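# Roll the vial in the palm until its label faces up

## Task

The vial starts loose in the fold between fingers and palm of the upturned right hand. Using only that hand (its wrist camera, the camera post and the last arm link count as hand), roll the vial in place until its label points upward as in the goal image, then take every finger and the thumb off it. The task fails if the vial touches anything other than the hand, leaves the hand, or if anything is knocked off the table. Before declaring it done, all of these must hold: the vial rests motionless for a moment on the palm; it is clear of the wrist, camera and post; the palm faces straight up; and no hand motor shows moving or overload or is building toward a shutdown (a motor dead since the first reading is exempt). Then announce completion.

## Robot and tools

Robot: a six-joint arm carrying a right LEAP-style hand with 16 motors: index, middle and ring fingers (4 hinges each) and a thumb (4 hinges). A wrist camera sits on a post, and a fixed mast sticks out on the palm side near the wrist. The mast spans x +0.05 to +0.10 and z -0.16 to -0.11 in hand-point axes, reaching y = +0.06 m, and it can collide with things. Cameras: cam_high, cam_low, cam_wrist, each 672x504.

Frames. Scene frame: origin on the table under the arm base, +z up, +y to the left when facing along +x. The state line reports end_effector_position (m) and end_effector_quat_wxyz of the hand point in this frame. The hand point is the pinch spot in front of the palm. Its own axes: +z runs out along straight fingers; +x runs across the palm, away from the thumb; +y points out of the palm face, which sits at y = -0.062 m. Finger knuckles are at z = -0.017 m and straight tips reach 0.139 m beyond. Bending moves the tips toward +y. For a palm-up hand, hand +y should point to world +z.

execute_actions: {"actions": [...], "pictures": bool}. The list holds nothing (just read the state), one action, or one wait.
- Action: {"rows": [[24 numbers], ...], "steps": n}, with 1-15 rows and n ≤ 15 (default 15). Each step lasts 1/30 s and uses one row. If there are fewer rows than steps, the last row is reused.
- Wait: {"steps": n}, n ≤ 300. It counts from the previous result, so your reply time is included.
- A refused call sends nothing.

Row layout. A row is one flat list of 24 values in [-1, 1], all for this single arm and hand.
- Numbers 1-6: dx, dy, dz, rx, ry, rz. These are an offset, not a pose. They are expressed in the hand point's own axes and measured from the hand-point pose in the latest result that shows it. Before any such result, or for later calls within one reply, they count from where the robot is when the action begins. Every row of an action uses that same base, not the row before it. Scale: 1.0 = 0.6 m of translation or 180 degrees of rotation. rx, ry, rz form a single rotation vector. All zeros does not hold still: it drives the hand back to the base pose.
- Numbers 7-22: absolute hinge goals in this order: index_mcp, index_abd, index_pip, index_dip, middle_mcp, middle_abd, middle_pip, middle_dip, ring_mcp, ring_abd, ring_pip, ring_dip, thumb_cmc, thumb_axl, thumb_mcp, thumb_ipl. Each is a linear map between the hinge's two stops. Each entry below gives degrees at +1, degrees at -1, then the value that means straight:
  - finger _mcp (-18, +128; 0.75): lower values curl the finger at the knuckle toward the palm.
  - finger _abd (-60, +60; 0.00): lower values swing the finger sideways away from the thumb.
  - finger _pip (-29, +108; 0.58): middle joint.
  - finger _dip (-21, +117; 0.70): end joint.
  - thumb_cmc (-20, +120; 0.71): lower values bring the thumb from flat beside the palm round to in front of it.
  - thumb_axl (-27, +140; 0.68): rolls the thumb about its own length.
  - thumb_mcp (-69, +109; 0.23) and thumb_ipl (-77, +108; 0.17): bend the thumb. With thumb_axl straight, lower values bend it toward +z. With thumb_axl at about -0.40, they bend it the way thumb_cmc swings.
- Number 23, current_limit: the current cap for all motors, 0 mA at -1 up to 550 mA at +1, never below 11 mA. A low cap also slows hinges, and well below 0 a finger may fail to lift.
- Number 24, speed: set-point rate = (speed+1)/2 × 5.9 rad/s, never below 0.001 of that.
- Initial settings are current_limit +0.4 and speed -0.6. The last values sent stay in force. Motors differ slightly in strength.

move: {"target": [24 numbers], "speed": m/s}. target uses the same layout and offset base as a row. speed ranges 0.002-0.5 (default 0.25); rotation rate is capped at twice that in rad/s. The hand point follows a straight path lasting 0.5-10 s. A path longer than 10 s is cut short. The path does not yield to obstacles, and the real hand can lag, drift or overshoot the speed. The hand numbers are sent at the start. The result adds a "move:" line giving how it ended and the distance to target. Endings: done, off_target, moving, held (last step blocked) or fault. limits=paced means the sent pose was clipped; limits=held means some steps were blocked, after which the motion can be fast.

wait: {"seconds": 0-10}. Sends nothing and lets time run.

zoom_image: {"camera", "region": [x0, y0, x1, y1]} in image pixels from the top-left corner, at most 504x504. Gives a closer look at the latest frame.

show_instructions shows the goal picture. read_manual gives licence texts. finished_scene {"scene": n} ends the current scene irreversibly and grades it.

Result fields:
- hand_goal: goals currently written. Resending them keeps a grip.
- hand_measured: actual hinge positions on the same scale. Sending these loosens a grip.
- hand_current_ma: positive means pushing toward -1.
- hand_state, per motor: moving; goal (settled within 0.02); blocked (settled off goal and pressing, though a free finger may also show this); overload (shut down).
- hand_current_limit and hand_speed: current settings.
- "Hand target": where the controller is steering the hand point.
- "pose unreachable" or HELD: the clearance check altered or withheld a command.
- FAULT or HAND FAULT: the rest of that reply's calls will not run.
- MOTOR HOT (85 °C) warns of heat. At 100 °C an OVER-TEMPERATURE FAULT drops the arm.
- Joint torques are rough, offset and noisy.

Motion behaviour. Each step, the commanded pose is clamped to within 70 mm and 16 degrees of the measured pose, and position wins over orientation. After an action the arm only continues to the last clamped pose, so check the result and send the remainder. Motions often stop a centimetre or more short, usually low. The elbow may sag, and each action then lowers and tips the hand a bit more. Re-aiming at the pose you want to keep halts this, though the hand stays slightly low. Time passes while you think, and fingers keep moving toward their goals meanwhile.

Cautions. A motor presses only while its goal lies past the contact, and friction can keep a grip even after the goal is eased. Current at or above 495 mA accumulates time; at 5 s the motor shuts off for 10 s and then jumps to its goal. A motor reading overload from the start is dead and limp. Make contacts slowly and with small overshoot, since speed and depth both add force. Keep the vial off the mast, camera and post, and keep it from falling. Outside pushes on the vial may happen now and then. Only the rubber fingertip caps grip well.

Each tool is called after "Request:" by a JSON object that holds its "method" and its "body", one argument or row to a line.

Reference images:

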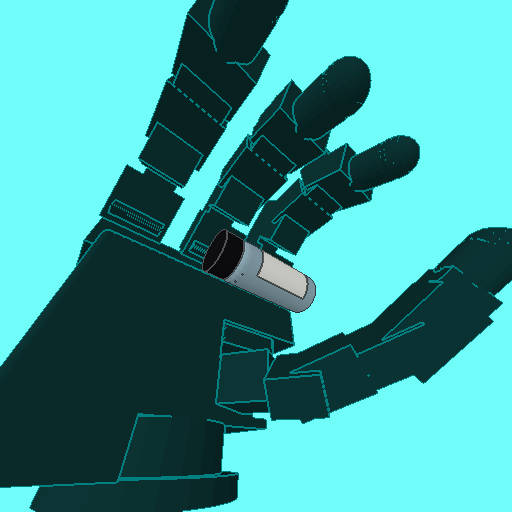

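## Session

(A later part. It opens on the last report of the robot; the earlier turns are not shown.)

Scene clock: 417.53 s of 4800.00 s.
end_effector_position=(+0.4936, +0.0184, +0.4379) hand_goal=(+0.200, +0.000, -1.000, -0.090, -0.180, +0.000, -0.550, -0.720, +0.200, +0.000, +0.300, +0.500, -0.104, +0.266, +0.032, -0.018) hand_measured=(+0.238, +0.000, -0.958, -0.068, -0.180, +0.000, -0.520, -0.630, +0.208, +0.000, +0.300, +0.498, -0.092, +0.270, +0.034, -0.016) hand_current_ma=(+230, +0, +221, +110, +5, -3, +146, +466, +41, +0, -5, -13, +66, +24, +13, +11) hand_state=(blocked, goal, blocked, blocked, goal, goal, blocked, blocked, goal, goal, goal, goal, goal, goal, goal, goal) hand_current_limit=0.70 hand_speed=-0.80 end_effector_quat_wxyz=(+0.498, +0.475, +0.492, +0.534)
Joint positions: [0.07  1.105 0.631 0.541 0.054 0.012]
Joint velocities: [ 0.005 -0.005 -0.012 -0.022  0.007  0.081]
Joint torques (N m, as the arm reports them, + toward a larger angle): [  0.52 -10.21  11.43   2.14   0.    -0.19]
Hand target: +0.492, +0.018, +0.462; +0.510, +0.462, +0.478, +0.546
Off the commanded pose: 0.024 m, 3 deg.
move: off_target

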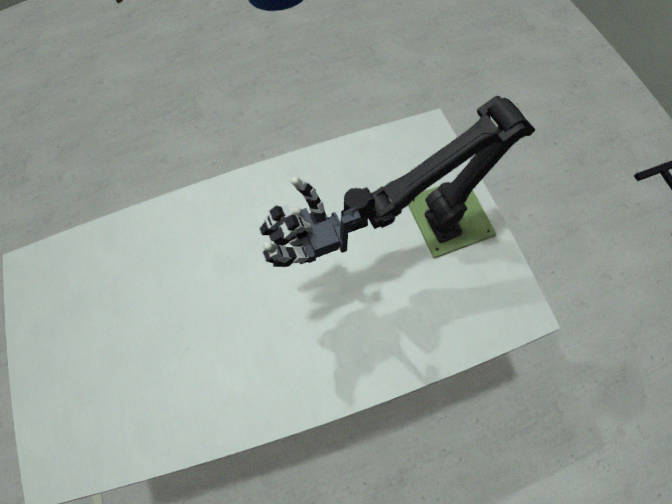

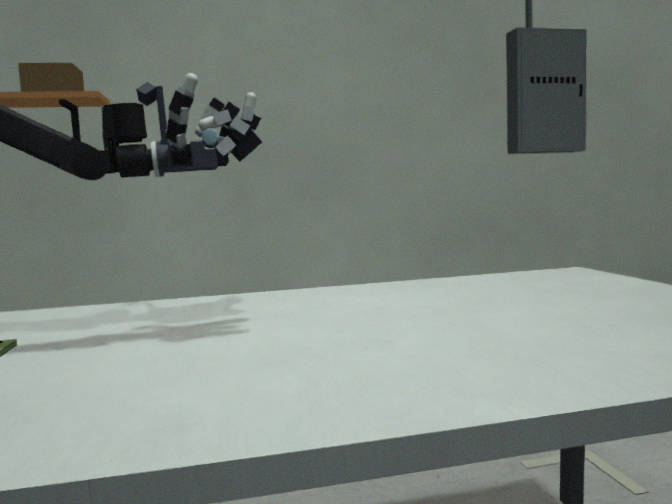

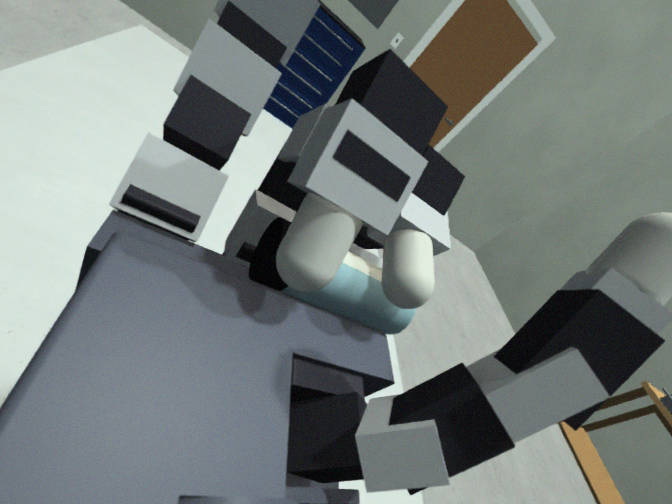

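Gained. Repeat.

Request:
{"method": "move", "body": {
  "target": [0,0.04,0.002,-0.016,0,0,0.52,0,-0.7,-0.2,-0.18,0,-0.53,-0.67,0.2,0,0.3,0.5,-0.104,0.266,0.032,-0.018,0.7,-0.4]
}}

Request:
{"method": "move", "body": {
  "target": [0,0.04,0.002,-0.016,0,0,0.52,0,-1,-0.2,-0.13,0,-0.52,-0.35,0.2,0,0.3,0.5,-0.104,0.266,0.032,-0.018,0.7,-0.5]
}}

Request:
{"method": "move", "body": {
  "target": [0,0.04,0.002,-0.016,0,0,0.3,0,-1,-0.14,-0.13,0,-0.52,-0.35,0.2,0,0.3,0.5,-0.104,0.266,0.032,-0.018,0.7,-0.87]
}}

Request:
{"method": "move", "body": {
  "target": [0,0.04,0.002,-0.016,0,0,0.15,0,-1,-0.06,-0.18,0,-0.52,-0.3,0.2,0,0.3,0.5,-0.104,0.266,0.032,-0.018,0.7,-0.87]
}}

Request:
{"method": "move", "body": {
  "target": [0,0.04,0.002,-0.016,0,0,0.15,0,-1,-0.06,-0.18,0,-0.55,-0.72,0.2,0,0.3,0.5,-0.104,0.266,0.032,-0.018,0.7,-0.8]
}}

Request:
{"method": "move", "body": {
  "target": [0,0.04,0.002,-0.016,0,0,0.52,0,-0.7,-0.2,-0.18,0,-0.53,-0.67,0.2,0,0.3,0.5,-0.104,0.266,0.032,-0.018,0.7,-0.4]
}}

Scene clock: 426.00 s of 4800.00 s.
end_effector_position=(+0.4936, +0.0184, +0.4379) hand_goal=(+0.520, +0.000, -0.700, -0.200, -0.180, +0.000, -0.530, -0.670, +0.200, +0.000, +0.300, +0.500, -0.104, +0.266, +0.032, -0.018) hand_measured=(+0.524, +0.000, -0.704, -0.198, -0.178, +0.000, -0.512, -0.632, +0.208, +0.000, +0.300, +0.498, -0.092, +0.270, +0.034, -0.016) hand_current_ma=(+29, +0, -25, +11, +10, -2, +91, +195, +41, +0, -5, -13, +66, +24, +13, +11) hand_state=(goal, goal, goal, goal, goal, goal, goal, blocked, goal, goal, goal, goal, goal, goal, goal, goal) hand_current_limit=0.70 hand_speed=-0.40 end_effector_quat_wxyz=(+0.498, +0.475, +0.492, +0.534)
Joint positions: [0.07  1.105 0.631 0.541 0.054 0.012]
Joint velocities: [-0.005 -0.005  0.002  0.007  0.022  0.022]
Joint torques (N m, as the arm reports them, + toward a larger angle): [ 0.25 -9.64 11.43  2.22  0.   -0.17]
Hand target: +0.492, +0.018, +0.462; +0.510, +0.462, +0.478, +0.546
Off the commanded pose: 0.024 m, 3 deg.
After step 90, 4.77 s passed at rest.
move: off_target

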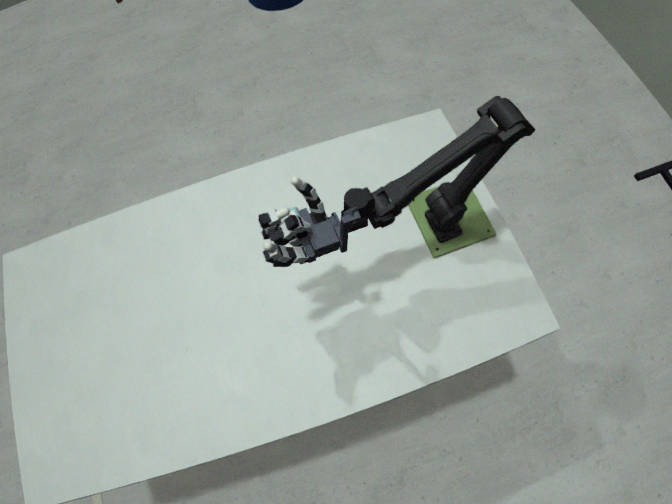

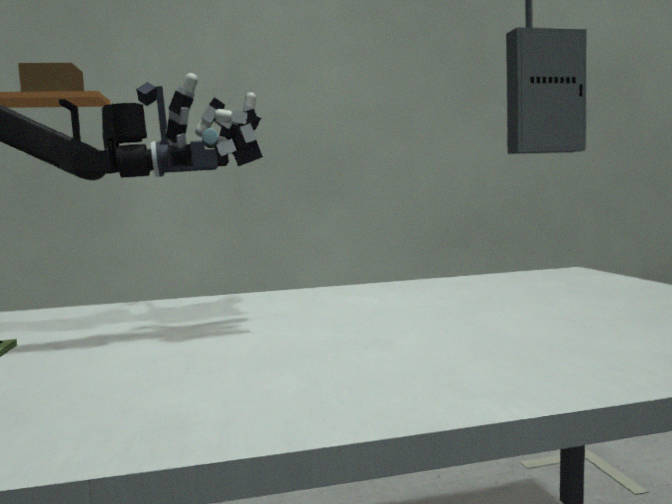

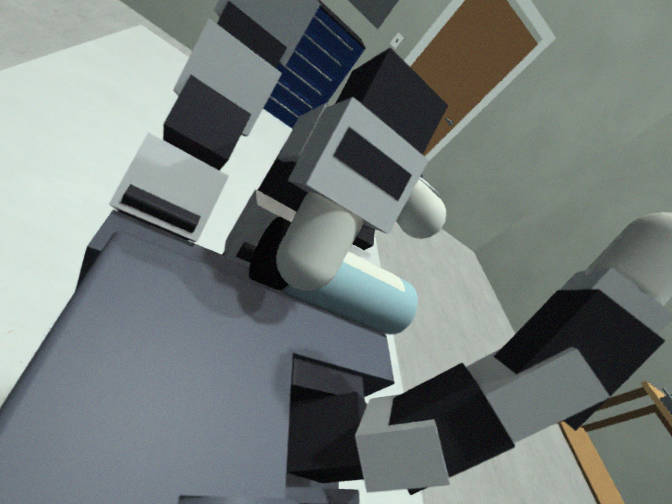

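Scene clock: 426.70 s of 4800.00 s.
end_effector_position=(+0.4936, +0.0184, +0.4379) hand_goal=(+0.520, +0.000, -1.000, -0.200, -0.130, +0.000, -0.520, -0.350, +0.200, +0.000, +0.300, +0.500, -0.104, +0.266, +0.032, -0.018) hand_measured=(+0.528, +0.000, -0.972, -0.194, -0.130, +0.000, -0.520, -0.354, +0.208, +0.000, +0.300, +0.498, -0.092, +0.270, +0.034, -0.016) hand_current_ma=(+51, +0, +150, +30, -2, -2, +2, -19, +41, +0, -5, -13, +66, +24, +13, +11) hand_state=(goal, goal, blocked, goal, goal, goal, goal, goal, goal, goal, goal, goal, goal, goal, goal, goal) hand_current_limit=0.70 hand_speed=-0.50 end_effector_quat_wxyz=(+0.498, +0.475, +0.492, +0.534)
Joint positions: [0.07  1.105 0.631 0.541 0.054 0.012]
Joint velocities: [-0.015 -0.005  0.002  0.007  0.007 -0.007]
Joint torques (N m, as the arm reports them, + toward a larger angle): [-0.3  -9.89 11.35  2.4   0.06 -0.19]
Hand target: +0.492, +0.018, +0.462; +0.510, +0.462, +0.478, +0.546
Off the commanded pose: 0.024 m, 3 deg.
move: off_target

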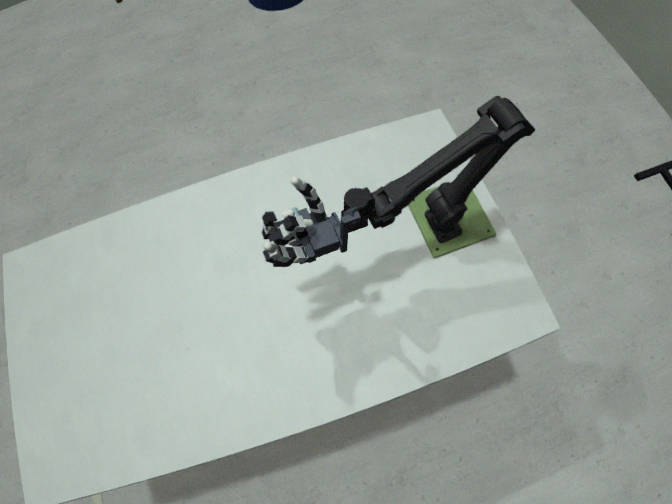

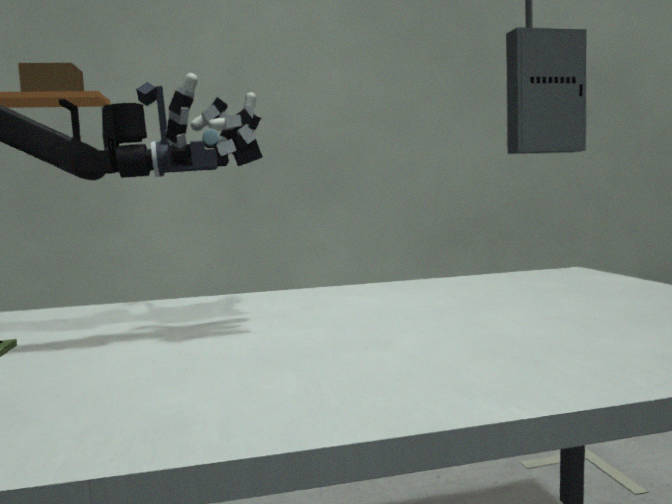

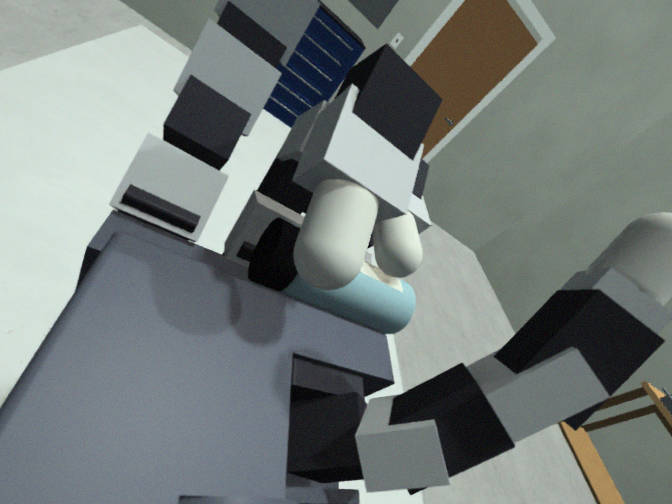

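Scene clock: 427.80 s of 4800.00 s.
end_effector_position=(+0.4936, +0.0184, +0.4379) hand_goal=(+0.300, +0.000, -1.000, -0.140, -0.130, +0.000, -0.520, -0.350, +0.200, +0.000, +0.300, +0.500, -0.104, +0.266, +0.032, -0.018) hand_measured=(+0.374, +0.000, -0.940, -0.112, -0.130, +0.000, -0.520, -0.354, +0.208, +0.000, +0.300, +0.498, -0.092, +0.270, +0.034, -0.016) hand_current_ma=(+458, +0, +318, +139, -2, -2, +2, -19, +41, +0, -5, -13, +66, +24, +13, +11) hand_state=(blocked, goal, blocked, blocked, goal, goal, goal, goal, goal, goal, goal, goal, goal, goal, goal, goal) hand_current_limit=0.70 hand_speed=-0.87 end_effector_quat_wxyz=(+0.498, +0.475, +0.492, +0.534)
Joint positions: [0.07  1.105 0.631 0.541 0.054 0.012]
Joint velocities: [ 0.005 -0.015 -0.002 -0.046  0.051  0.007]
Joint torques (N m, as the arm reports them, + toward a larger angle): [ -0.33 -10.01  11.39   2.17   0.04  -0.15]
Hand target: +0.492, +0.018, +0.462; +0.510, +0.462, +0.478, +0.546
Off the commanded pose: 0.024 m, 3 deg.
move: off_target

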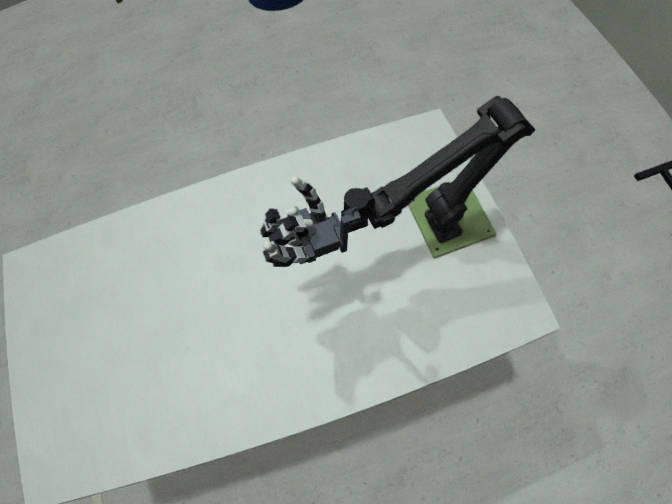

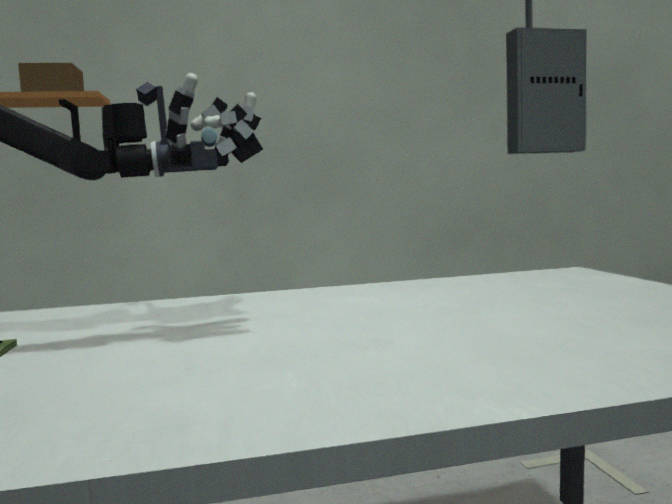

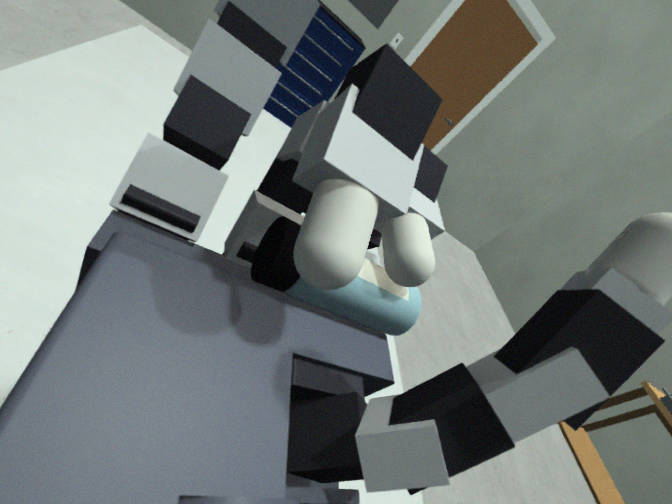

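Scene clock: 428.53 s of 4800.00 s.
end_effector_position=(+0.4936, +0.0184, +0.4379) hand_goal=(+0.150, +0.000, -1.000, -0.060, -0.180, +0.000, -0.520, -0.300, +0.200, +0.000, +0.300, +0.500, -0.104, +0.266, +0.032, -0.018) hand_measured=(+0.280, +0.000, -0.934, -0.028, -0.174, +0.000, -0.520, -0.304, +0.208, +0.000, +0.300, +0.498, -0.092, +0.270, +0.034, -0.016) hand_current_ma=(+464, +0, +341, +162, +32, -2, +1, -19, +41, +0, -5, -13, +66, +24, +13, +11) hand_state=(blocked, goal, blocked, blocked, goal, goal, goal, goal, goal, goal, goal, goal, goal, goal, goal, goal) hand_current_limit=0.70 hand_speed=-0.87 end_effector_quat_wxyz=(+0.498, +0.475, +0.492, +0.534)
Joint positions: [0.07  1.105 0.631 0.541 0.054 0.012]
Joint velocities: [-0.005 -0.005 -0.002  0.002 -0.022  0.007]
Joint torques (N m, as the arm reports them, + toward a larger angle): [-0.22 -9.91 11.34  2.16  0.02 -0.16]
Hand target: +0.492, +0.018, +0.462; +0.510, +0.462, +0.478, +0.546
Off the commanded pose: 0.024 m, 3 deg.
move: off_target

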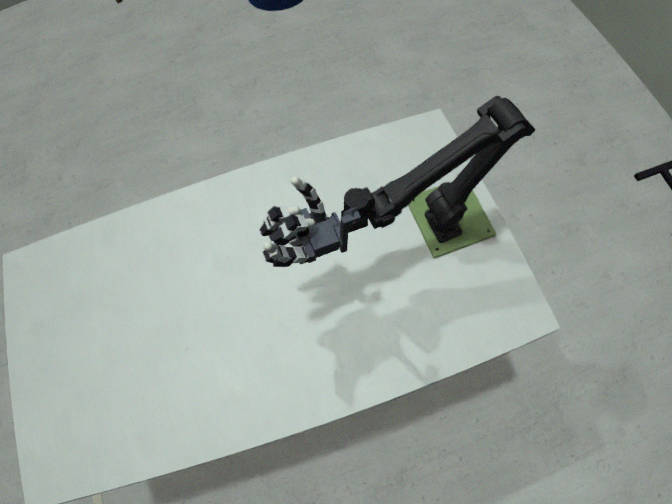

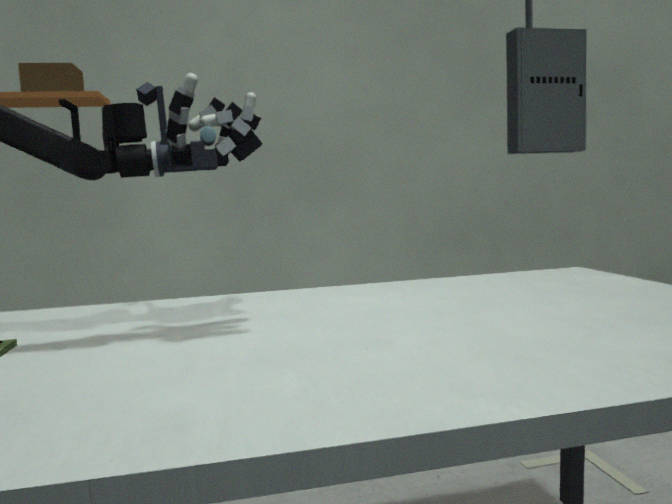

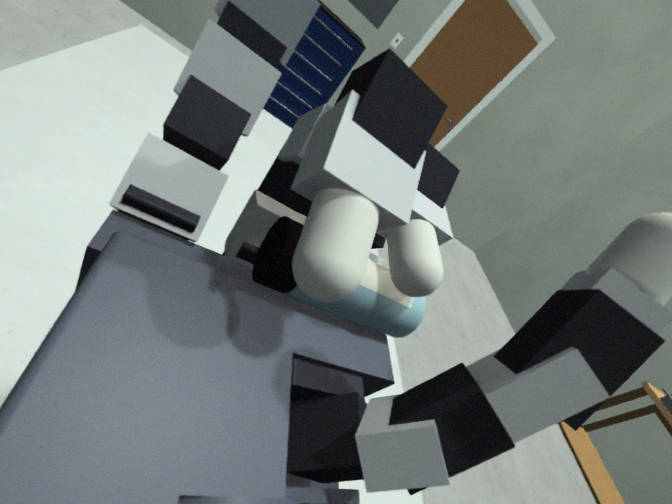

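Scene clock: 429.60 s of 4800.00 s.
end_effector_position=(+0.4936, +0.0184, +0.4379) hand_goal=(+0.150, +0.000, -1.000, -0.060, -0.180, +0.000, -0.550, -0.720, +0.200, +0.000, +0.300, +0.500, -0.104, +0.266, +0.032, -0.018) hand_measured=(+0.188, +0.000, -0.970, -0.044, -0.180, +0.000, -0.522, -0.624, +0.208, +0.000, +0.300, +0.498, -0.092, +0.270, +0.034, -0.016) hand_current_ma=(+230, +0, +152, +78, -2, -2, +138, +467, +41, +0, -5, -13, +65, +24, +13, +11) hand_state=(blocked, goal, blocked, goal, goal, goal, blocked, blocked, goal, goal, goal, goal, goal, goal, goal, goal) hand_current_limit=0.70 hand_speed=-0.80 end_effector_quat_wxyz=(+0.498, +0.475, +0.492, +0.534)
Joint positions: [0.07  1.105 0.631 0.541 0.054 0.012]
Joint velocities: [ 0.005 -0.005 -0.002 -0.017  0.051  0.022]
Joint torques (N m, as the arm reports them, + toward a larger angle): [  0.26 -10.59  11.27   2.3   -0.01  -0.14]
Hand target: +0.492, +0.018, +0.462; +0.510, +0.462, +0.478, +0.546
Off the commanded pose: 0.024 m, 3 deg.
move: off_target

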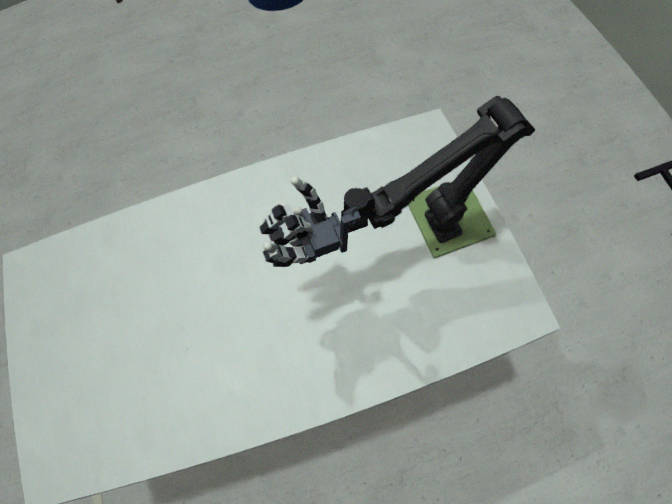

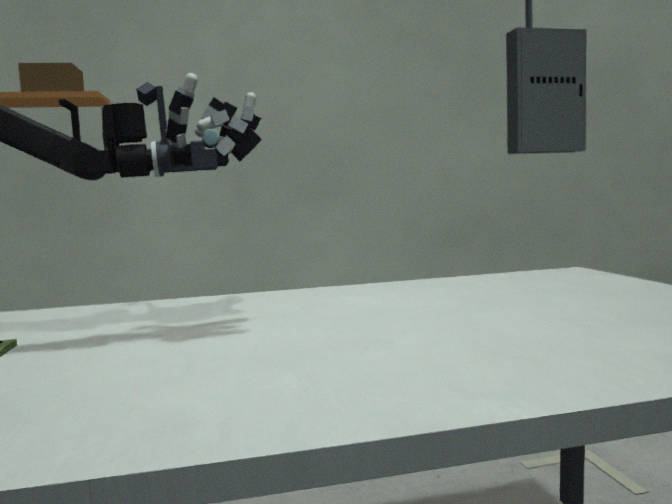

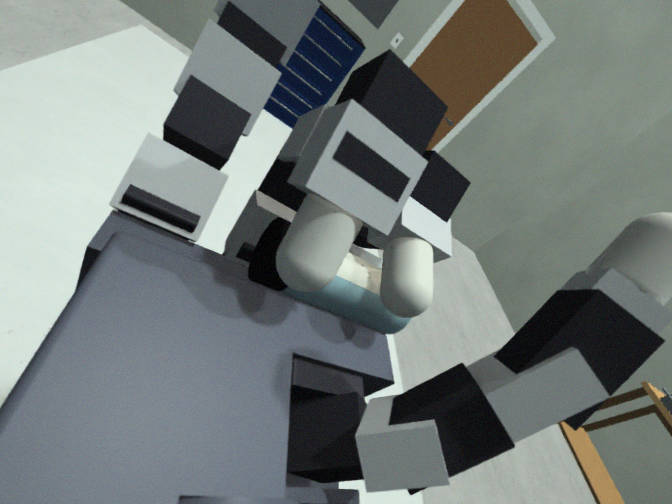

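Scene clock: 430.30 s of 4800.00 s.
end_effector_position=(+0.4936, +0.0184, +0.4379) hand_goal=(+0.520, +0.000, -0.700, -0.200, -0.180, +0.000, -0.530, -0.670, +0.200, +0.000, +0.300, +0.500, -0.104, +0.266, +0.032, -0.018) hand_measured=(+0.524, +0.000, -0.704, -0.198, -0.180, +0.000, -0.514, -0.628, +0.208, +0.000, +0.300, +0.498, -0.092, +0.270, +0.034, -0.016) hand_current_ma=(+29, +0, -24, +11, +1, +2, +81, +219, +41, +0, -5, -13, +65, +24, +13, +11) hand_state=(goal, goal, goal, goal, goal, goal, goal, blocked, goal, goal, goal, goal, goal, goal, goal, goal) hand_current_limit=0.70 hand_speed=-0.40 end_effector_quat_wxyz=(+0.498, +0.475, +0.492, +0.534)
Joint positions: [0.07  1.105 0.631 0.541 0.054 0.012]
Joint velocities: [-0.005  0.005 -0.007 -0.002 -0.007  0.037]
Joint torques (N m, as the arm reports them, + toward a larger angle): [  0.21 -10.24  11.44   2.3    0.02  -0.19]
Hand target: +0.492, +0.018, +0.462; +0.510, +0.462, +0.478, +0.546
Off the commanded pose: 0.024 m, 3 deg.
move: off_target

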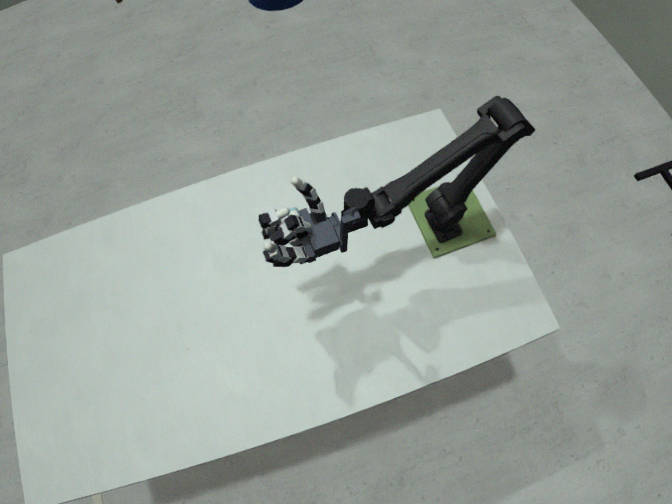

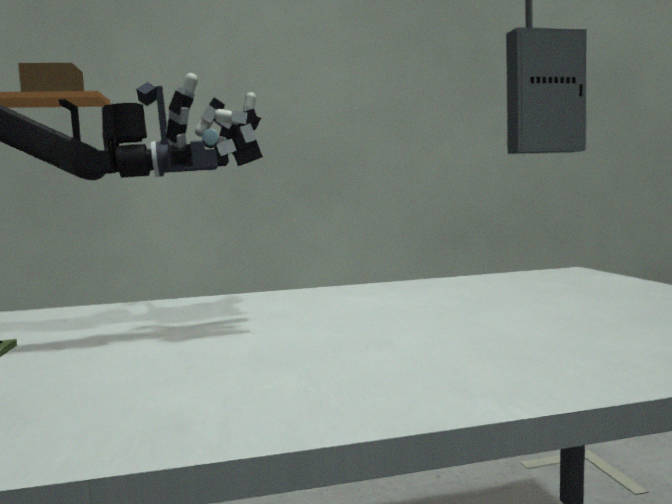

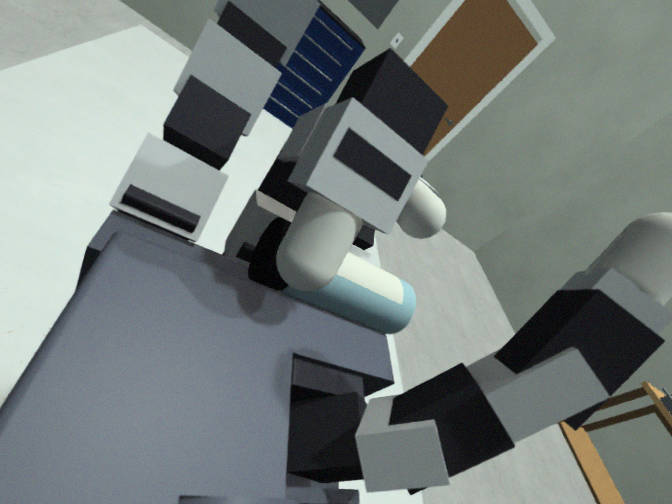

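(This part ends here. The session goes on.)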